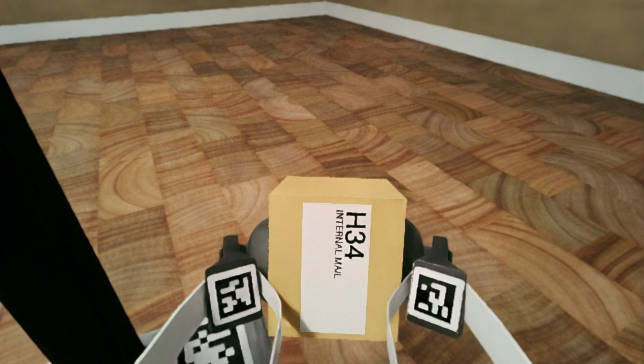

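execute_actions(
  actions=[
    {"r2":{"base":{"translate_m":0.635},"joints":{"lift_m":1.005,"wrist_yaw_rad":0.0,"wrist_pitch_rad":-0.4,"head_tilt_rad":-0.8}}},
  ],
  cameras=["r2_nav_camera"],
)

Scene clock: 630.93 s.
r1.base_odometry: x=+1.485 y=-0.029 heading=+0.290 (m, m, rad; r1's odometry frame)
r1.turned_by_wheels: +0.000 (rad since the last result)
r1.turned_by_imu: +0.001 (rad since the last result)
r1.base_tilt: forward=-1.5 right=+1.0 (deg)
r1.lidar_m: 1.98 2.46 1.16 1.15 1.15 2.49 2.15 0.76 0.56 0.54 0.56 0.76
r1.head_depth_mm: 3256 3423 3691 3767 2573 1857 1459 / 3226 3407 3580 3782 1268 1776 1459 / 3184 3392 3567 1668 1247 1784 1401 / 3204 3328 3579 1647 1243 1817 1444 / 3163 3357 3537 1641 2164 1822 1446 / 3152 3315 3541 1602 2018 1741 1431 / 3120 3303 3575 3724 1212 1338 1379
r1.base_status: not commanded
r1.joint_positions: lift_m=+0.850 arm_m=+0.003 wrist_yaw_rad=+0.000 wrist_pitch_rad=-1.553 wrist_roll_rad=+0.003 gripper_m=+0.050 head_pan_rad=+1.563 head_tilt_rad=-0.359
r1.joint_status: not commanded
r1.motor_effort: left_wheel=-3(3) right_wheel=+2(2) lift_m=+22(22) arm_m=-3(2) wrist_yaw_rad=+0(0) wrist_pitch_rad=+0(0) wrist_roll_rad=-2(2) gripper_m=+0(0) head_pan_rad=+4(4) head_tilt_rad=+3(3) (%)
r1.hand_pose: x=-0.0216 y=-0.1281 z=+0.7323 quat_wxyz=(+0.504, +0.495, -0.505, -0.497) (m; r1's base frame)
r1.wrist_depth_mm: 876 872 875 867 866 847 829 / 901 904 905 885 858 861 862 / 918 919 904 888 894 900 873 / 952 912 947 937 935 928 923 / 990 980 986 - 949 931 955 / - 998 - 993 967 992 961 / - - - - 976 - -
r2.base_odometry: x=+1.949 y=+1.645 heading=+0.791 (m, m, rad; r2's odometry frame)
r2.turned_by_wheels: +0.000 (rad since the last result)
r2.turned_by_imu: -0.001 (rad since the last result)
r2.base_tilt: forward=-1.6 right=+0.5 (deg)
r2.lidar_m: 0.82 0.84 1.07 2.41 2.71 3.44 3.45 3.24 2.22 2.08 1.29 0.88
r2.head_depth_mm: 687 783 914 1095 1352 1301 1133 / 685 778 914 1076 1220 1299 1129 / 682 777 878 753 622 1304 1135 / 679 769 867 759 617 1305 1137 / 671 766 868 758 628 1304 1140 / 668 761 845 745 627 1284 1136 / 666 755 853 764 616 1290 1143
r2.base_status: done
r2.joint_positions: lift_m=+1.004 arm_m=+0.000 wrist_yaw_rad=+0.002 wrist_pitch_rad=-0.426 wrist_roll_rad=+0.002 gripper_m=+0.012 head_pan_rad=-0.007 head_tilt_rad=-0.790
r2.joint_status: all done
r2.motor_effort: left_wheel=-2(6) right_wheel=+1(8) lift_m=+48(49) arm_m=-3(3) wrist_yaw_rad=-2(2) wrist_pitch_rad=+14(14) wrist_roll_rad=-1(1) gripper_m=-14(14) head_pan_rad=+4(3) head_tilt_rad=-6(28) (%)
r2.hand_pose: x=-0.0210 y=-0.3687 z=+1.0152 quat_wxyz=(+0.691, +0.150, -0.691, -0.149) (m; r2's base frame)
r2.wrist_depth_mm: - - - - - - - / - - - - - - - / - - - - - - - / - - - 160 - - - / - - - 128 129 - - / - - - 131 130 - - / - - - 135 - - -
pictures: r2_nav_camera (sideways: a quarter turn counterclockwise sets it upright)
Images, in order (width x height): r2_nav_camera 672x504.

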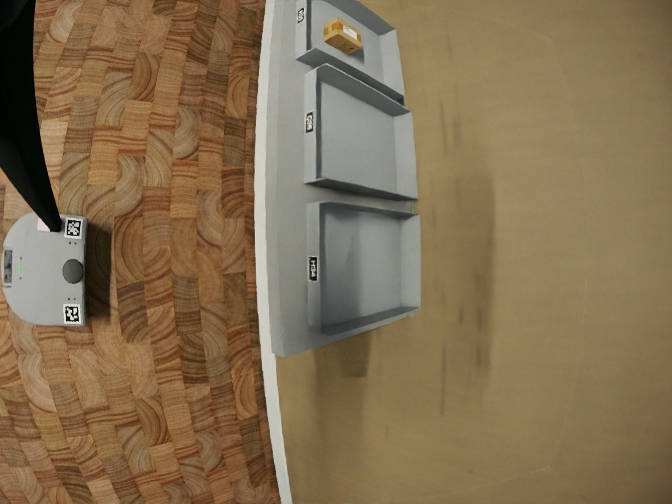

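execute_actions(
  actions=[
    {"r2":{"base":{"rotate_rad":1.657},"joints":{"arm_m":0.40,"wrist_pitch_rad":-1.57,"head_pan_rad":-1.4,"head_tilt_rad":-0.8}}},
  ],
  cameras=["r2_head_camera","r2_wrist_camera"],
)

Scene clock: 637.33 s.
r1.base_odometry: x=+1.485 y=-0.029 heading=+0.290 (m, m, rad; r1's odometry frame)
r1.turned_by_wheels: +0.000 (rad since the last result)
r1.turned_by_imu: +0.001 (rad since the last result)
r1.base_tilt: forward=-1.6 right=+0.9 (deg)
r1.lidar_m: 1.98 2.46 1.15 1.15 1.15 2.48 2.15 0.77 0.56 0.54 0.56 0.76
r1.head_depth_mm: 3207 3384 3597 3760 2538 1855 1461 / 3231 3438 3533 3821 1259 1758 1464 / 3208 3399 3568 1675 1253 1760 1399 / 3209 3428 3603 1650 1237 1831 1454 / 3169 3409 3549 1630 2148 1811 1438 / 3199 3378 3565 1601 2013 1745 1426 / 3133 3389 3586 3655 1212 1328 1377
r1.base_status: not commanded
r1.joint_positions: lift_m=+0.850 arm_m=+0.003 wrist_yaw_rad=+0.000 wrist_pitch_rad=-1.553 wrist_roll_rad=+0.003 gripper_m=+0.050 head_pan_rad=+1.563 head_tilt_rad=-0.359
r1.joint_status: not commanded
r1.motor_effort: left_wheel=-3(3) right_wheel=+4(3) lift_m=+22(22) arm_m=-2(2) wrist_yaw_rad=+0(0) wrist_pitch_rad=+0(0) wrist_roll_rad=-2(2) gripper_m=+0(0) head_pan_rad=+3(3) head_tilt_rad=+4(4) (%)
r1.hand_pose: x=-0.0216 y=-0.1281 z=+0.7323 quat_wxyz=(+0.504, +0.495, -0.505, -0.497) (m; r1's base frame)
r1.wrist_depth_mm: 854 869 851 863 840 824 825 / 895 908 903 902 882 873 872 / 927 913 901 886 878 858 885 / 982 949 976 944 926 909 915 / 994 992 939 - 939 946 927 / - 984 - 983 989 960 989 / - - - - - - 985
r2.base_odometry: x=+1.949 y=+1.645 heading=+2.448 (m, m, rad; r2's odometry frame)
r2.turned_by_wheels: +1.657 (rad since the last result)
r2.turned_by_imu: +1.635 (rad since the last result)
r2.base_tilt: forward=-1.6 right=+0.5 (deg)
r2.lidar_m: 2.67 2.77 3.60 3.44 2.94 2.15 2.07 1.17 0.85 0.82 0.85 1.17
r2.head_depth_mm: - - 830 728 606 1251 1131 / 669 748 849 691 613 1274 1131 / 684 776 860 756 625 1303 1133 / 696 793 875 737 632 1309 1131 / 713 814 896 758 646 1305 1136 / 729 834 906 762 663 1312 1138 / 748 859 915 753 683 1310 1140
r2.base_status: done
r2.joint_positions: lift_m=+1.004 arm_m=+0.400 wrist_yaw_rad=+0.001 wrist_pitch_rad=-1.562 wrist_roll_rad=+0.002 gripper_m=+0.012 head_pan_rad=-1.393 head_tilt_rad=-0.790
r2.joint_status: all done
r2.motor_effort: left_wheel=-2(7) right_wheel=+2(6) lift_m=+49(48) arm_m=+4(5) wrist_yaw_rad=+0(2) wrist_pitch_rad=-4(13) wrist_roll_rad=+0(1) gripper_m=-14(13) head_pan_rad=-4(45) head_tilt_rad=-6(7) (%)
r2.hand_pose: x=-0.0216 y=-0.5226 z=+0.8866 quat_wxyz=(+0.502, +0.498, -0.502, -0.499) (m; r2's base frame)
r2.wrist_depth_mm: 229 259 259 258 256 248 792 / 229 263 266 263 262 259 971 / 242 266 273 271 268 264 986 / 244 267 281 159 273 273 - / 246 273 286 128 129 - - / 261 273 - 131 130 - - / 311 305 306 301 297 - -
pictures: r2_head_camera (sideways: a quarter turn clockwise sets it upright), r2_wrist_camera
Images, in order (width x height): r2_head_camera 896x504, r2_wrist_camera 644x364.

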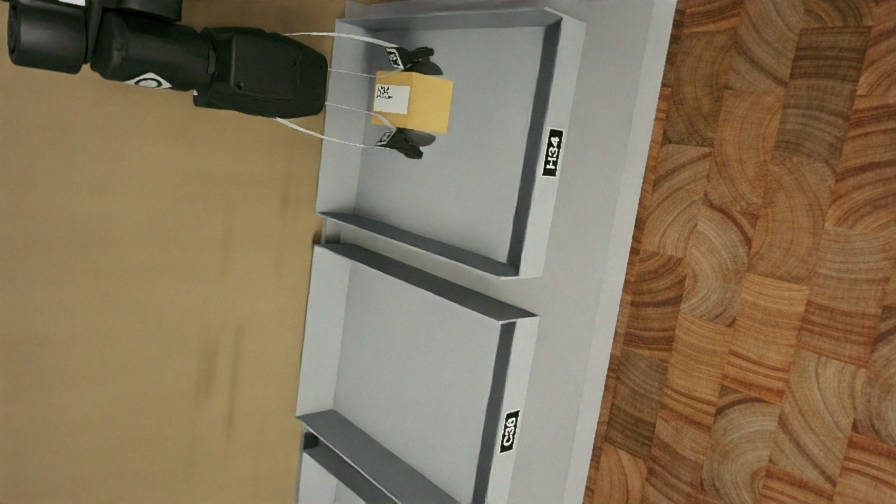

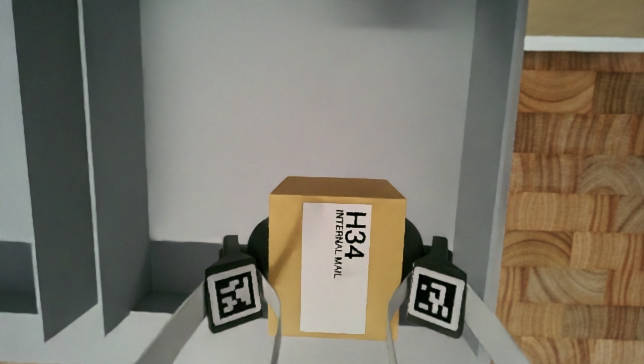

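execute_actions(
  actions=[
    {"r2":{"base":{"translate_m":0.022},"joints":{"arm_m":0.44,"lift_m":0.909}}},
  ],
  cameras=["r2_wrist_camera"],
)

Scene clock: 645.30 s.
r1.base_odometry: x=+1.485 y=-0.029 heading=+0.290 (m, m, rad; r1's odometry frame)
r1.turned_by_wheels: +0.000 (rad since the last result)
r1.turned_by_imu: +0.001 (rad since the last result)
r1.base_tilt: forward=-1.7 right=+1.1 (deg)
r1.lidar_m: 1.98 2.45 1.16 1.15 1.16 2.48 2.15 0.76 0.56 0.54 0.56 0.76
r1.head_depth_mm: 3234 3397 3612 3768 2526 1870 1459 / 3278 3374 3654 3726 1267 1783 1456 / 3201 3338 3642 1687 1251 1763 1412 / 3171 3389 3635 1652 1245 1829 1452 / 3149 3329 3603 1630 2141 1818 1431 / 3185 3382 3510 1604 2007 1744 1432 / 3207 3304 3522 3726 1225 1331 1377
r1.base_status: not commanded
r1.joint_positions: lift_m=+0.850 arm_m=+0.003 wrist_yaw_rad=+0.000 wrist_pitch_rad=-1.553 wrist_roll_rad=+0.003 gripper_m=+0.050 head_pan_rad=+1.563 head_tilt_rad=-0.359
r1.joint_status: not commanded
r1.motor_effort: left_wheel=-3(3) right_wheel=+3(2) lift_m=+23(22) arm_m=-2(2) wrist_yaw_rad=+0(0) wrist_pitch_rad=-1(1) wrist_roll_rad=-2(2) gripper_m=+0(0) head_pan_rad=+3(4) head_tilt_rad=+4(3) (%)
r1.hand_pose: x=-0.0216 y=-0.1281 z=+0.7323 quat_wxyz=(+0.504, +0.495, -0.505, -0.497) (m; r1's base frame)
r1.wrist_depth_mm: 873 869 858 839 847 833 823 / 887 898 881 891 877 892 879 / 943 910 944 904 894 901 880 / 943 938 930 930 931 915 913 / 994 988 988 - 963 965 928 / 998 - - 982 - 984 997 / - - - - - - -
r2.base_odometry: x=+1.932 y=+1.659 heading=+2.447 (m, m, rad; r2's odometry frame)
r2.turned_by_wheels: +0.000 (rad since the last result)
r2.turned_by_imu: +0.000 (rad since the last result)
r2.base_tilt: forward=-1.6 right=+0.5 (deg)
r2.lidar_m: 2.64 2.74 3.59 3.44 2.97 2.17 2.10 1.16 0.85 0.82 0.85 1.17
r2.head_depth_mm: 651 - 831 751 608 1244 1133 / 668 754 851 697 613 1282 1136 / 682 777 859 756 622 1311 1132 / 697 791 876 729 636 1315 1132 / 712 814 891 763 644 1312 1131 / 729 835 907 762 663 1309 1141 / 746 860 910 738 681 1311 1141
r2.base_status: done
r2.joint_positions: lift_m=+0.910 arm_m=+0.440 wrist_yaw_rad=+0.001 wrist_pitch_rad=-1.563 wrist_roll_rad=+0.002 gripper_m=+0.012 head_pan_rad=-1.393 head_tilt_rad=-0.790
r2.joint_status: all done
r2.motor_effort: left_wheel=-2(3) right_wheel=+3(7) lift_m=+17(39) arm_m=+4(5) wrist_yaw_rad=-1(0) wrist_pitch_rad=-3(4) wrist_roll_rad=-1(1) gripper_m=-14(14) head_pan_rad=-3(3) head_tilt_rad=-6(5) (%)
r2.hand_pose: x=-0.0216 y=-0.5623 z=+0.7919 quat_wxyz=(+0.502, +0.498, -0.502, -0.499) (m; r2's base frame)
r2.wrist_depth_mm: 162 171 170 169 167 166 164 / 164 176 174 173 170 169 162 / 165 180 178 176 175 173 161 / 166 183 182 158 178 178 159 / 168 189 186 128 129 181 159 / 169 193 - 131 130 186 157 / 171 198 197 194 193 190 156
pictures: r2_wrist_camera
Images, in order (width x height): r2_wrist_camera 644x364.

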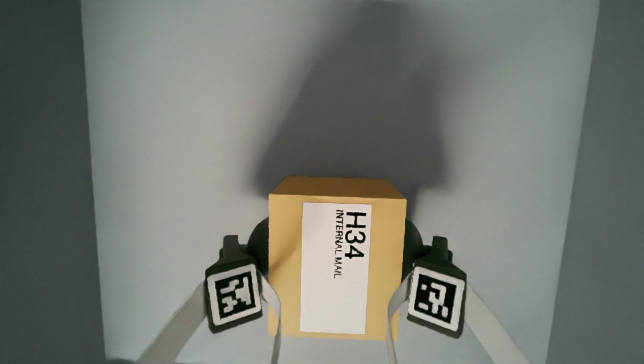

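execute_actions(
  actions=[
    {"r2":{"joints":{"lift_m":0.905,"gripper_m":0.10}}},
  ],
  cameras=["r2_wrist_camera"],
)

Scene clock: 649.30 s.
r1.base_odometry: x=+1.485 y=-0.029 heading=+0.290 (m, m, rad; r1's odometry frame)
r1.turned_by_wheels: +0.000 (rad since the last result)
r1.turned_by_imu: +0.001 (rad since the last result)
r1.base_tilt: forward=-1.5 right=+1.1 (deg)
r1.lidar_m: 1.98 2.46 1.16 1.15 1.15 2.48 2.15 0.77 0.56 0.54 0.56 0.76
r1.head_depth_mm: 3140 3421 3698 3760 2553 1860 1462 / 3219 3380 3624 3733 1265 1782 1449 / 3203 3418 3634 1666 1254 1763 1406 / 3215 3419 3522 1650 1245 1814 1446 / 3169 3318 3530 1630 2136 1803 1433 / 3245 3378 3610 1610 2007 1745 1419 / 3171 3305 3616 3698 1212 1334 1373
r1.base_status: not commanded
r1.joint_positions: lift_m=+0.850 arm_m=+0.003 wrist_yaw_rad=+0.000 wrist_pitch_rad=-1.553 wrist_roll_rad=+0.003 gripper_m=+0.050 head_pan_rad=+1.563 head_tilt_rad=-0.359
r1.joint_status: not commanded
r1.motor_effort: left_wheel=-3(3) right_wheel=+3(2) lift_m=+22(22) arm_m=-3(3) wrist_yaw_rad=+0(0) wrist_pitch_rad=+0(1) wrist_roll_rad=-2(2) gripper_m=+0(0) head_pan_rad=+3(3) head_tilt_rad=+3(4) (%)
r1.hand_pose: x=-0.0216 y=-0.1281 z=+0.7323 quat_wxyz=(+0.504, +0.495, -0.505, -0.497) (m; r1's base frame)
r1.wrist_depth_mm: 872 862 874 859 834 837 834 / 904 879 894 888 862 863 878 / 938 913 951 886 891 898 896 / 969 970 952 920 931 930 894 / 977 - 948 - 949 953 933 / - - - - 995 967 990 / - - - - - - -
r2.base_odometry: x=+1.932 y=+1.659 heading=+2.447 (m, m, rad; r2's odometry frame)
r2.turned_by_wheels: +0.000 (rad since the last result)
r2.turned_by_imu: +0.000 (rad since the last result)
r2.base_tilt: forward=-1.6 right=+0.5 (deg)
r2.lidar_m: 2.64 2.75 3.59 3.46 2.95 2.17 2.09 1.17 0.85 0.82 0.86 1.17
r2.head_depth_mm: 652 - 834 754 607 1249 1130 / 668 755 851 704 614 1271 1131 / 684 779 858 754 621 1291 1139 / 697 792 878 733 634 1302 1137 / 711 814 895 758 641 1307 1133 / 731 838 906 762 661 1301 1139 / 745 856 911 740 682 1324 1140
r2.base_status: not commanded
r2.joint_positions: lift_m=+0.906 arm_m=+0.440 wrist_yaw_rad=+0.001 wrist_pitch_rad=-1.564 wrist_roll_rad=+0.002 gripper_m=+0.100 head_pan_rad=-1.393 head_tilt_rad=-0.790
r2.joint_status: all done
r2.motor_effort: left_wheel=-2(2) right_wheel=+2(2) lift_m=+17(18) arm_m=+4(4) wrist_yaw_rad=+0(0) wrist_pitch_rad=-3(3) wrist_roll_rad=-1(1) gripper_m=+0(80) head_pan_rad=-3(3) head_tilt_rad=-6(6) (%)
r2.hand_pose: x=-0.0216 y=-0.5623 z=+0.7880 quat_wxyz=(+0.502, +0.498, -0.502, -0.499) (m; r2's base frame)
r2.wrist_depth_mm: 163 169 167 165 163 162 160 / 163 171 170 168 166 165 162 / 165 175 174 171 172 169 161 / 166 180 177 158 174 173 159 / 168 185 182 129 130 177 158 / 169 189 185 132 182 181 156 / 170 195 192 190 188 187 152
pictures: r2_wrist_camera
Images, in order (width x height): r2_wrist_camera 644x364.

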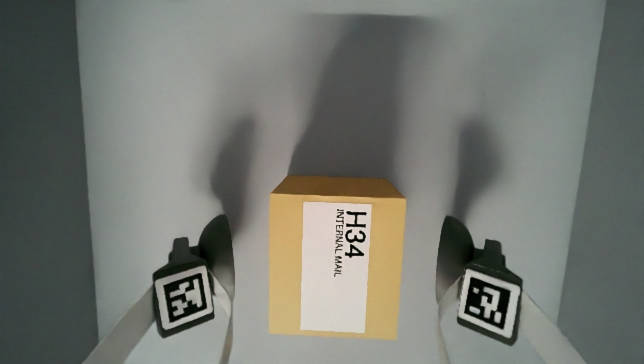

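execute_actions(
  actions=[
    {"r2":{"joints":{"lift_m":1.0,"arm_m":0.345}}},
  ],
  cameras=[],
)

execute_actions(
  actions=[
    {"r2":{"base":{"translate_m":-0.30},"joints":{"lift_m":1.03,"arm_m":0.0,"head_pan_rad":-0.75,"head_tilt_rad":-0.6}}},
  ],
  cameras=["r2_head_camera","r2_nav_camera","r1_head_camera"],
)

Scene clock: 654.97 s.
r1.base_odometry: x=+1.485 y=-0.029 heading=+0.290 (m, m, rad; r1's odometry frame)
r1.turned_by_wheels: +0.000 (rad since the last result)
r1.turned_by_imu: +0.001 (rad since the last result)
r1.base_tilt: forward=-1.6 right=+1.1 (deg)
r1.lidar_m: 1.97 2.46 1.15 1.15 1.16 2.48 2.15 0.77 0.56 0.54 0.56 0.76
r1.head_depth_mm: 3211 3421 3668 3799 2571 1846 1461 / 3197 3413 3615 3836 1265 1782 1459 / 3172 3400 3588 1662 1257 1765 1416 / 3157 3340 3589 1651 1250 1826 1447 / 3194 3391 3547 1628 2147 1839 1431 / 3183 3339 3532 1611 2013 1749 1425 / 3139 3374 3559 3708 1215 1334 1378
r1.base_status: not commanded
r1.joint_positions: lift_m=+0.850 arm_m=+0.003 wrist_yaw_rad=+0.000 wrist_pitch_rad=-1.553 wrist_roll_rad=+0.003 gripper_m=+0.050 head_pan_rad=+1.563 head_tilt_rad=-0.359
r1.joint_status: not commanded
r1.motor_effort: left_wheel=-3(3) right_wheel=+3(4) lift_m=+22(22) arm_m=-2(2) wrist_yaw_rad=+0(0) wrist_pitch_rad=-1(0) wrist_roll_rad=-2(2) gripper_m=+0(0) head_pan_rad=+4(4) head_tilt_rad=+3(3) (%)
r1.hand_pose: x=-0.0216 y=-0.1281 z=+0.7323 quat_wxyz=(+0.504, +0.495, -0.505, -0.497) (m; r1's base frame)
r1.wrist_depth_mm: 850 852 867 866 856 849 839 / 900 892 868 877 860 869 857 / 940 901 912 886 869 899 903 / 960 960 954 943 947 935 922 / 997 988 978 - 952 929 956 / - - - - - 969 975 / - - - - - - -
r2.base_odometry: x=+1.932 y=+1.659 heading=+2.447 (m, m, rad; r2's odometry frame)
r2.turned_by_wheels: +0.000 (rad since the last result)
r2.turned_by_imu: +0.000 (rad since the last result)
r2.base_tilt: forward=-1.6 right=+0.5 (deg)
r2.lidar_m: 2.64 2.75 3.58 3.46 2.97 2.17 2.10 1.16 0.85 0.82 0.85 1.17
r2.head_depth_mm: 630 - 824 751 609 1238 1133 / 669 749 858 703 615 1272 1133 / 684 773 862 757 619 1304 1136 / 698 798 875 733 635 1303 1139 / 714 817 899 760 644 1309 1136 / 731 835 907 762 663 1305 1147 / 746 863 914 741 683 1315 1139
r2.base_status: not commanded
r2.joint_positions: lift_m=+0.999 arm_m=+0.345 wrist_yaw_rad=+0.001 wrist_pitch_rad=-1.564 wrist_roll_rad=+0.002 gripper_m=+0.100 head_pan_rad=-1.393 head_tilt_rad=-0.790
r2.joint_status: all done
r2.motor_effort: left_wheel=-3(2) right_wheel=+2(3) lift_m=+48(51) arm_m=-3(5) wrist_yaw_rad=-1(1) wrist_pitch_rad=-3(3) wrist_roll_rad=-1(1) gripper_m=+0(0) head_pan_rad=-3(3) head_tilt_rad=-5(6) (%)
r2.hand_pose: x=-0.0216 y=-0.4681 z=+0.8817 quat_wxyz=(+0.501, +0.498, -0.502, -0.499) (m; r2's base frame)
r2.wrist_depth_mm: 224 238 256 209 251 248 913 / 223 250 262 213 258 247 966 / 239 252 267 263 264 244 980 / 241 258 274 273 269 262 - / 244 257 280 277 274 255 - / 299 292 291 288 282 - - / - - - - - - -
pictures: none
No camera images: the call's "cameras" was empty. Leave "cameras" out to get every camera's image.

Scene clock: 658.90 s.
r1.base_odometry: x=+1.485 y=-0.029 heading=+0.290 (m, m, rad; r1's odometry frame)
r1.turned_by_wheels: +0.000 (rad since the last result)
r1.turned_by_imu: +0.001 (rad since the last result)
r1.base_tilt: forward=-1.5 right=+1.0 (deg)
r1.lidar_m: 1.98 2.46 1.16 1.15 1.16 2.48 2.15 0.77 0.56 0.54 0.56 0.76
r1.head_depth_mm: 3235 3448 3657 3753 2562 1853 1465 / 3234 3345 3530 3777 1274 1773 1453 / 3208 3430 3586 1680 1248 1769 1417 / 3183 3380 3544 1639 1241 1839 1436 / 3156 3403 3587 1643 2166 1808 1435 / 3204 3334 3548 1620 2005 1750 1446 / 3156 3339 3497 3728 1214 1326 1377
r1.base_status: not commanded
r1.joint_positions: lift_m=+0.850 arm_m=+0.003 wrist_yaw_rad=+0.000 wrist_pitch_rad=-1.553 wrist_roll_rad=+0.003 gripper_m=+0.050 head_pan_rad=+1.563 head_tilt_rad=-0.359
r1.joint_status: not commanded
r1.motor_effort: left_wheel=-3(3) right_wheel=+3(3) lift_m=+22(22) arm_m=-2(2) wrist_yaw_rad=+0(0) wrist_pitch_rad=+0(1) wrist_roll_rad=-2(2) gripper_m=+0(0) head_pan_rad=+3(3) head_tilt_rad=+4(3) (%)
r1.hand_pose: x=-0.0216 y=-0.1281 z=+0.7323 quat_wxyz=(+0.504, +0.495, -0.505, -0.497) (m; r1's base frame)
r1.wrist_depth_mm: 880 860 850 863 864 834 831 / 925 880 882 846 850 843 871 / 945 915 906 922 874 899 865 / 956 934 961 939 925 917 932 / 996 - 957 - 933 930 944 / - 998 - - - 958 957 / - - - - 999 - -
r2.base_odometry: x=+2.162 y=+1.467 heading=+2.447 (m, m, rad; r2's odometry frame)
r2.turned_by_wheels: +0.000 (rad since the last result)
r2.turned_by_imu: +0.000 (rad since the last result)
r2.base_tilt: forward=-1.6 right=+0.5 (deg)
r2.lidar_m: 2.94 3.03 3.59 3.44 2.54 1.87 1.80 1.16 0.85 0.82 0.85 1.17
r2.head_depth_mm: 774 832 901 908 704 589 1170 / 842 911 997 960 740 622 1215 / 924 1018 1092 973 727 1387 1226 / 1026 1134 1219 974 775 1468 1221 / 1163 1297 1369 936 1694 1463 1226 / 1321 1519 1683 1026 1818 1475 1224 / 1548 1815 2169 2301 1808 1475 1239
r2.base_status: done
r2.joint_positions: lift_m=+1.029 arm_m=+0.000 wrist_yaw_rad=+0.001 wrist_pitch_rad=-1.564 wrist_roll_rad=+0.002 gripper_m=+0.100 head_pan_rad=-0.757 head_tilt_rad=-0.606
r2.joint_status: all done
r2.motor_effort: left_wheel=-2(6) right_wheel=+3(3) lift_m=+48(45) arm_m=-3(5) wrist_yaw_rad=+0(1) wrist_pitch_rad=-3(3) wrist_roll_rad=-1(1) gripper_m=+0(0) head_pan_rad=+3(37) head_tilt_rad=+2(24) (%)
r2.hand_pose: x=-0.0216 y=-0.1231 z=+0.9117 quat_wxyz=(+0.501, +0.498, -0.502, -0.499) (m; r2's base frame)
r2.wrist_depth_mm: - - - - 996 998 996 / - - - - - - - / - - - - - - - / - - - - - - - / - - - - - - - / - - - - - - - / - - - - - - -
pictures: r1_head_camera (sideways: a quarter turn clockwise sets it upright), r2_head_camera (sideways: a quarter turn clockwise sets it upright), r2_nav_camera (sideways: a quarter turn counterclockwise sets it upright)
Images, in order (width x height): r1_head_camera 896x504, r2_head_camera 896x504, r2_nav_camera 672x504.

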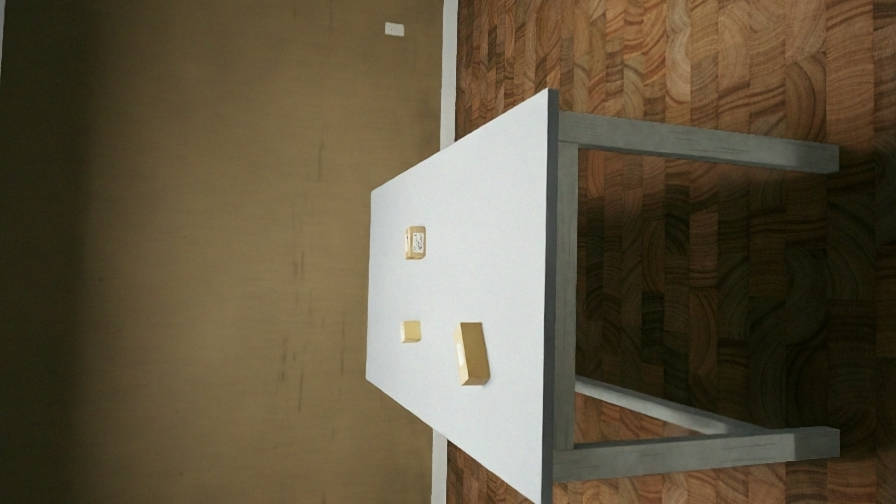

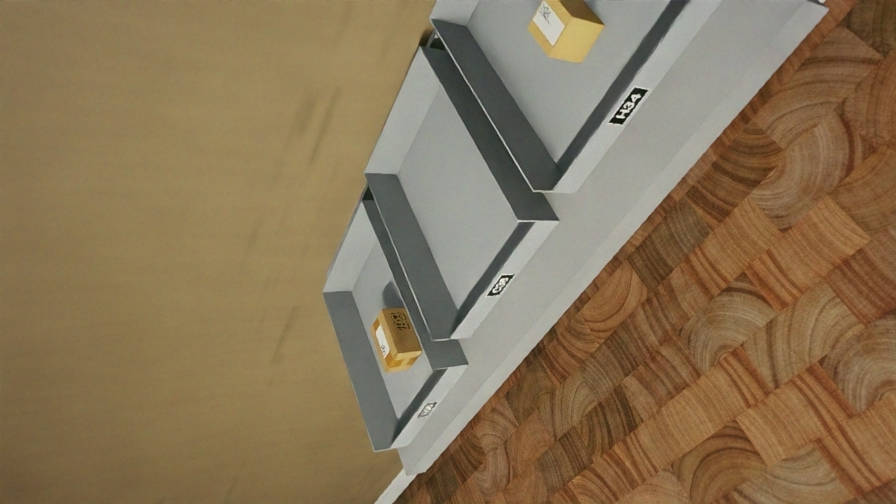

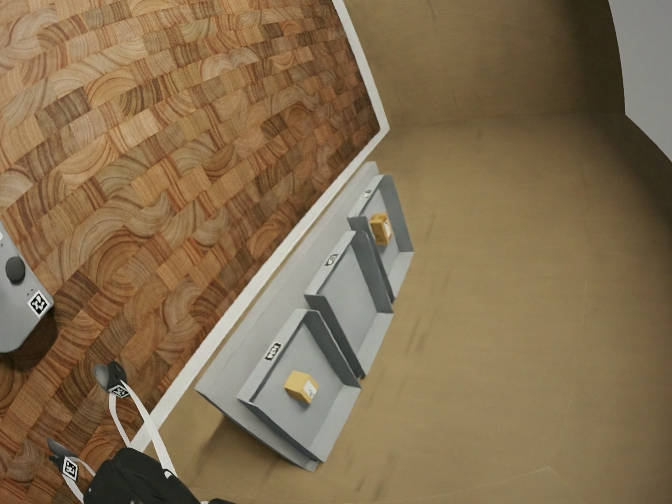

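finished_scene(
  scene=1,
)

The scene is finished: the task was done.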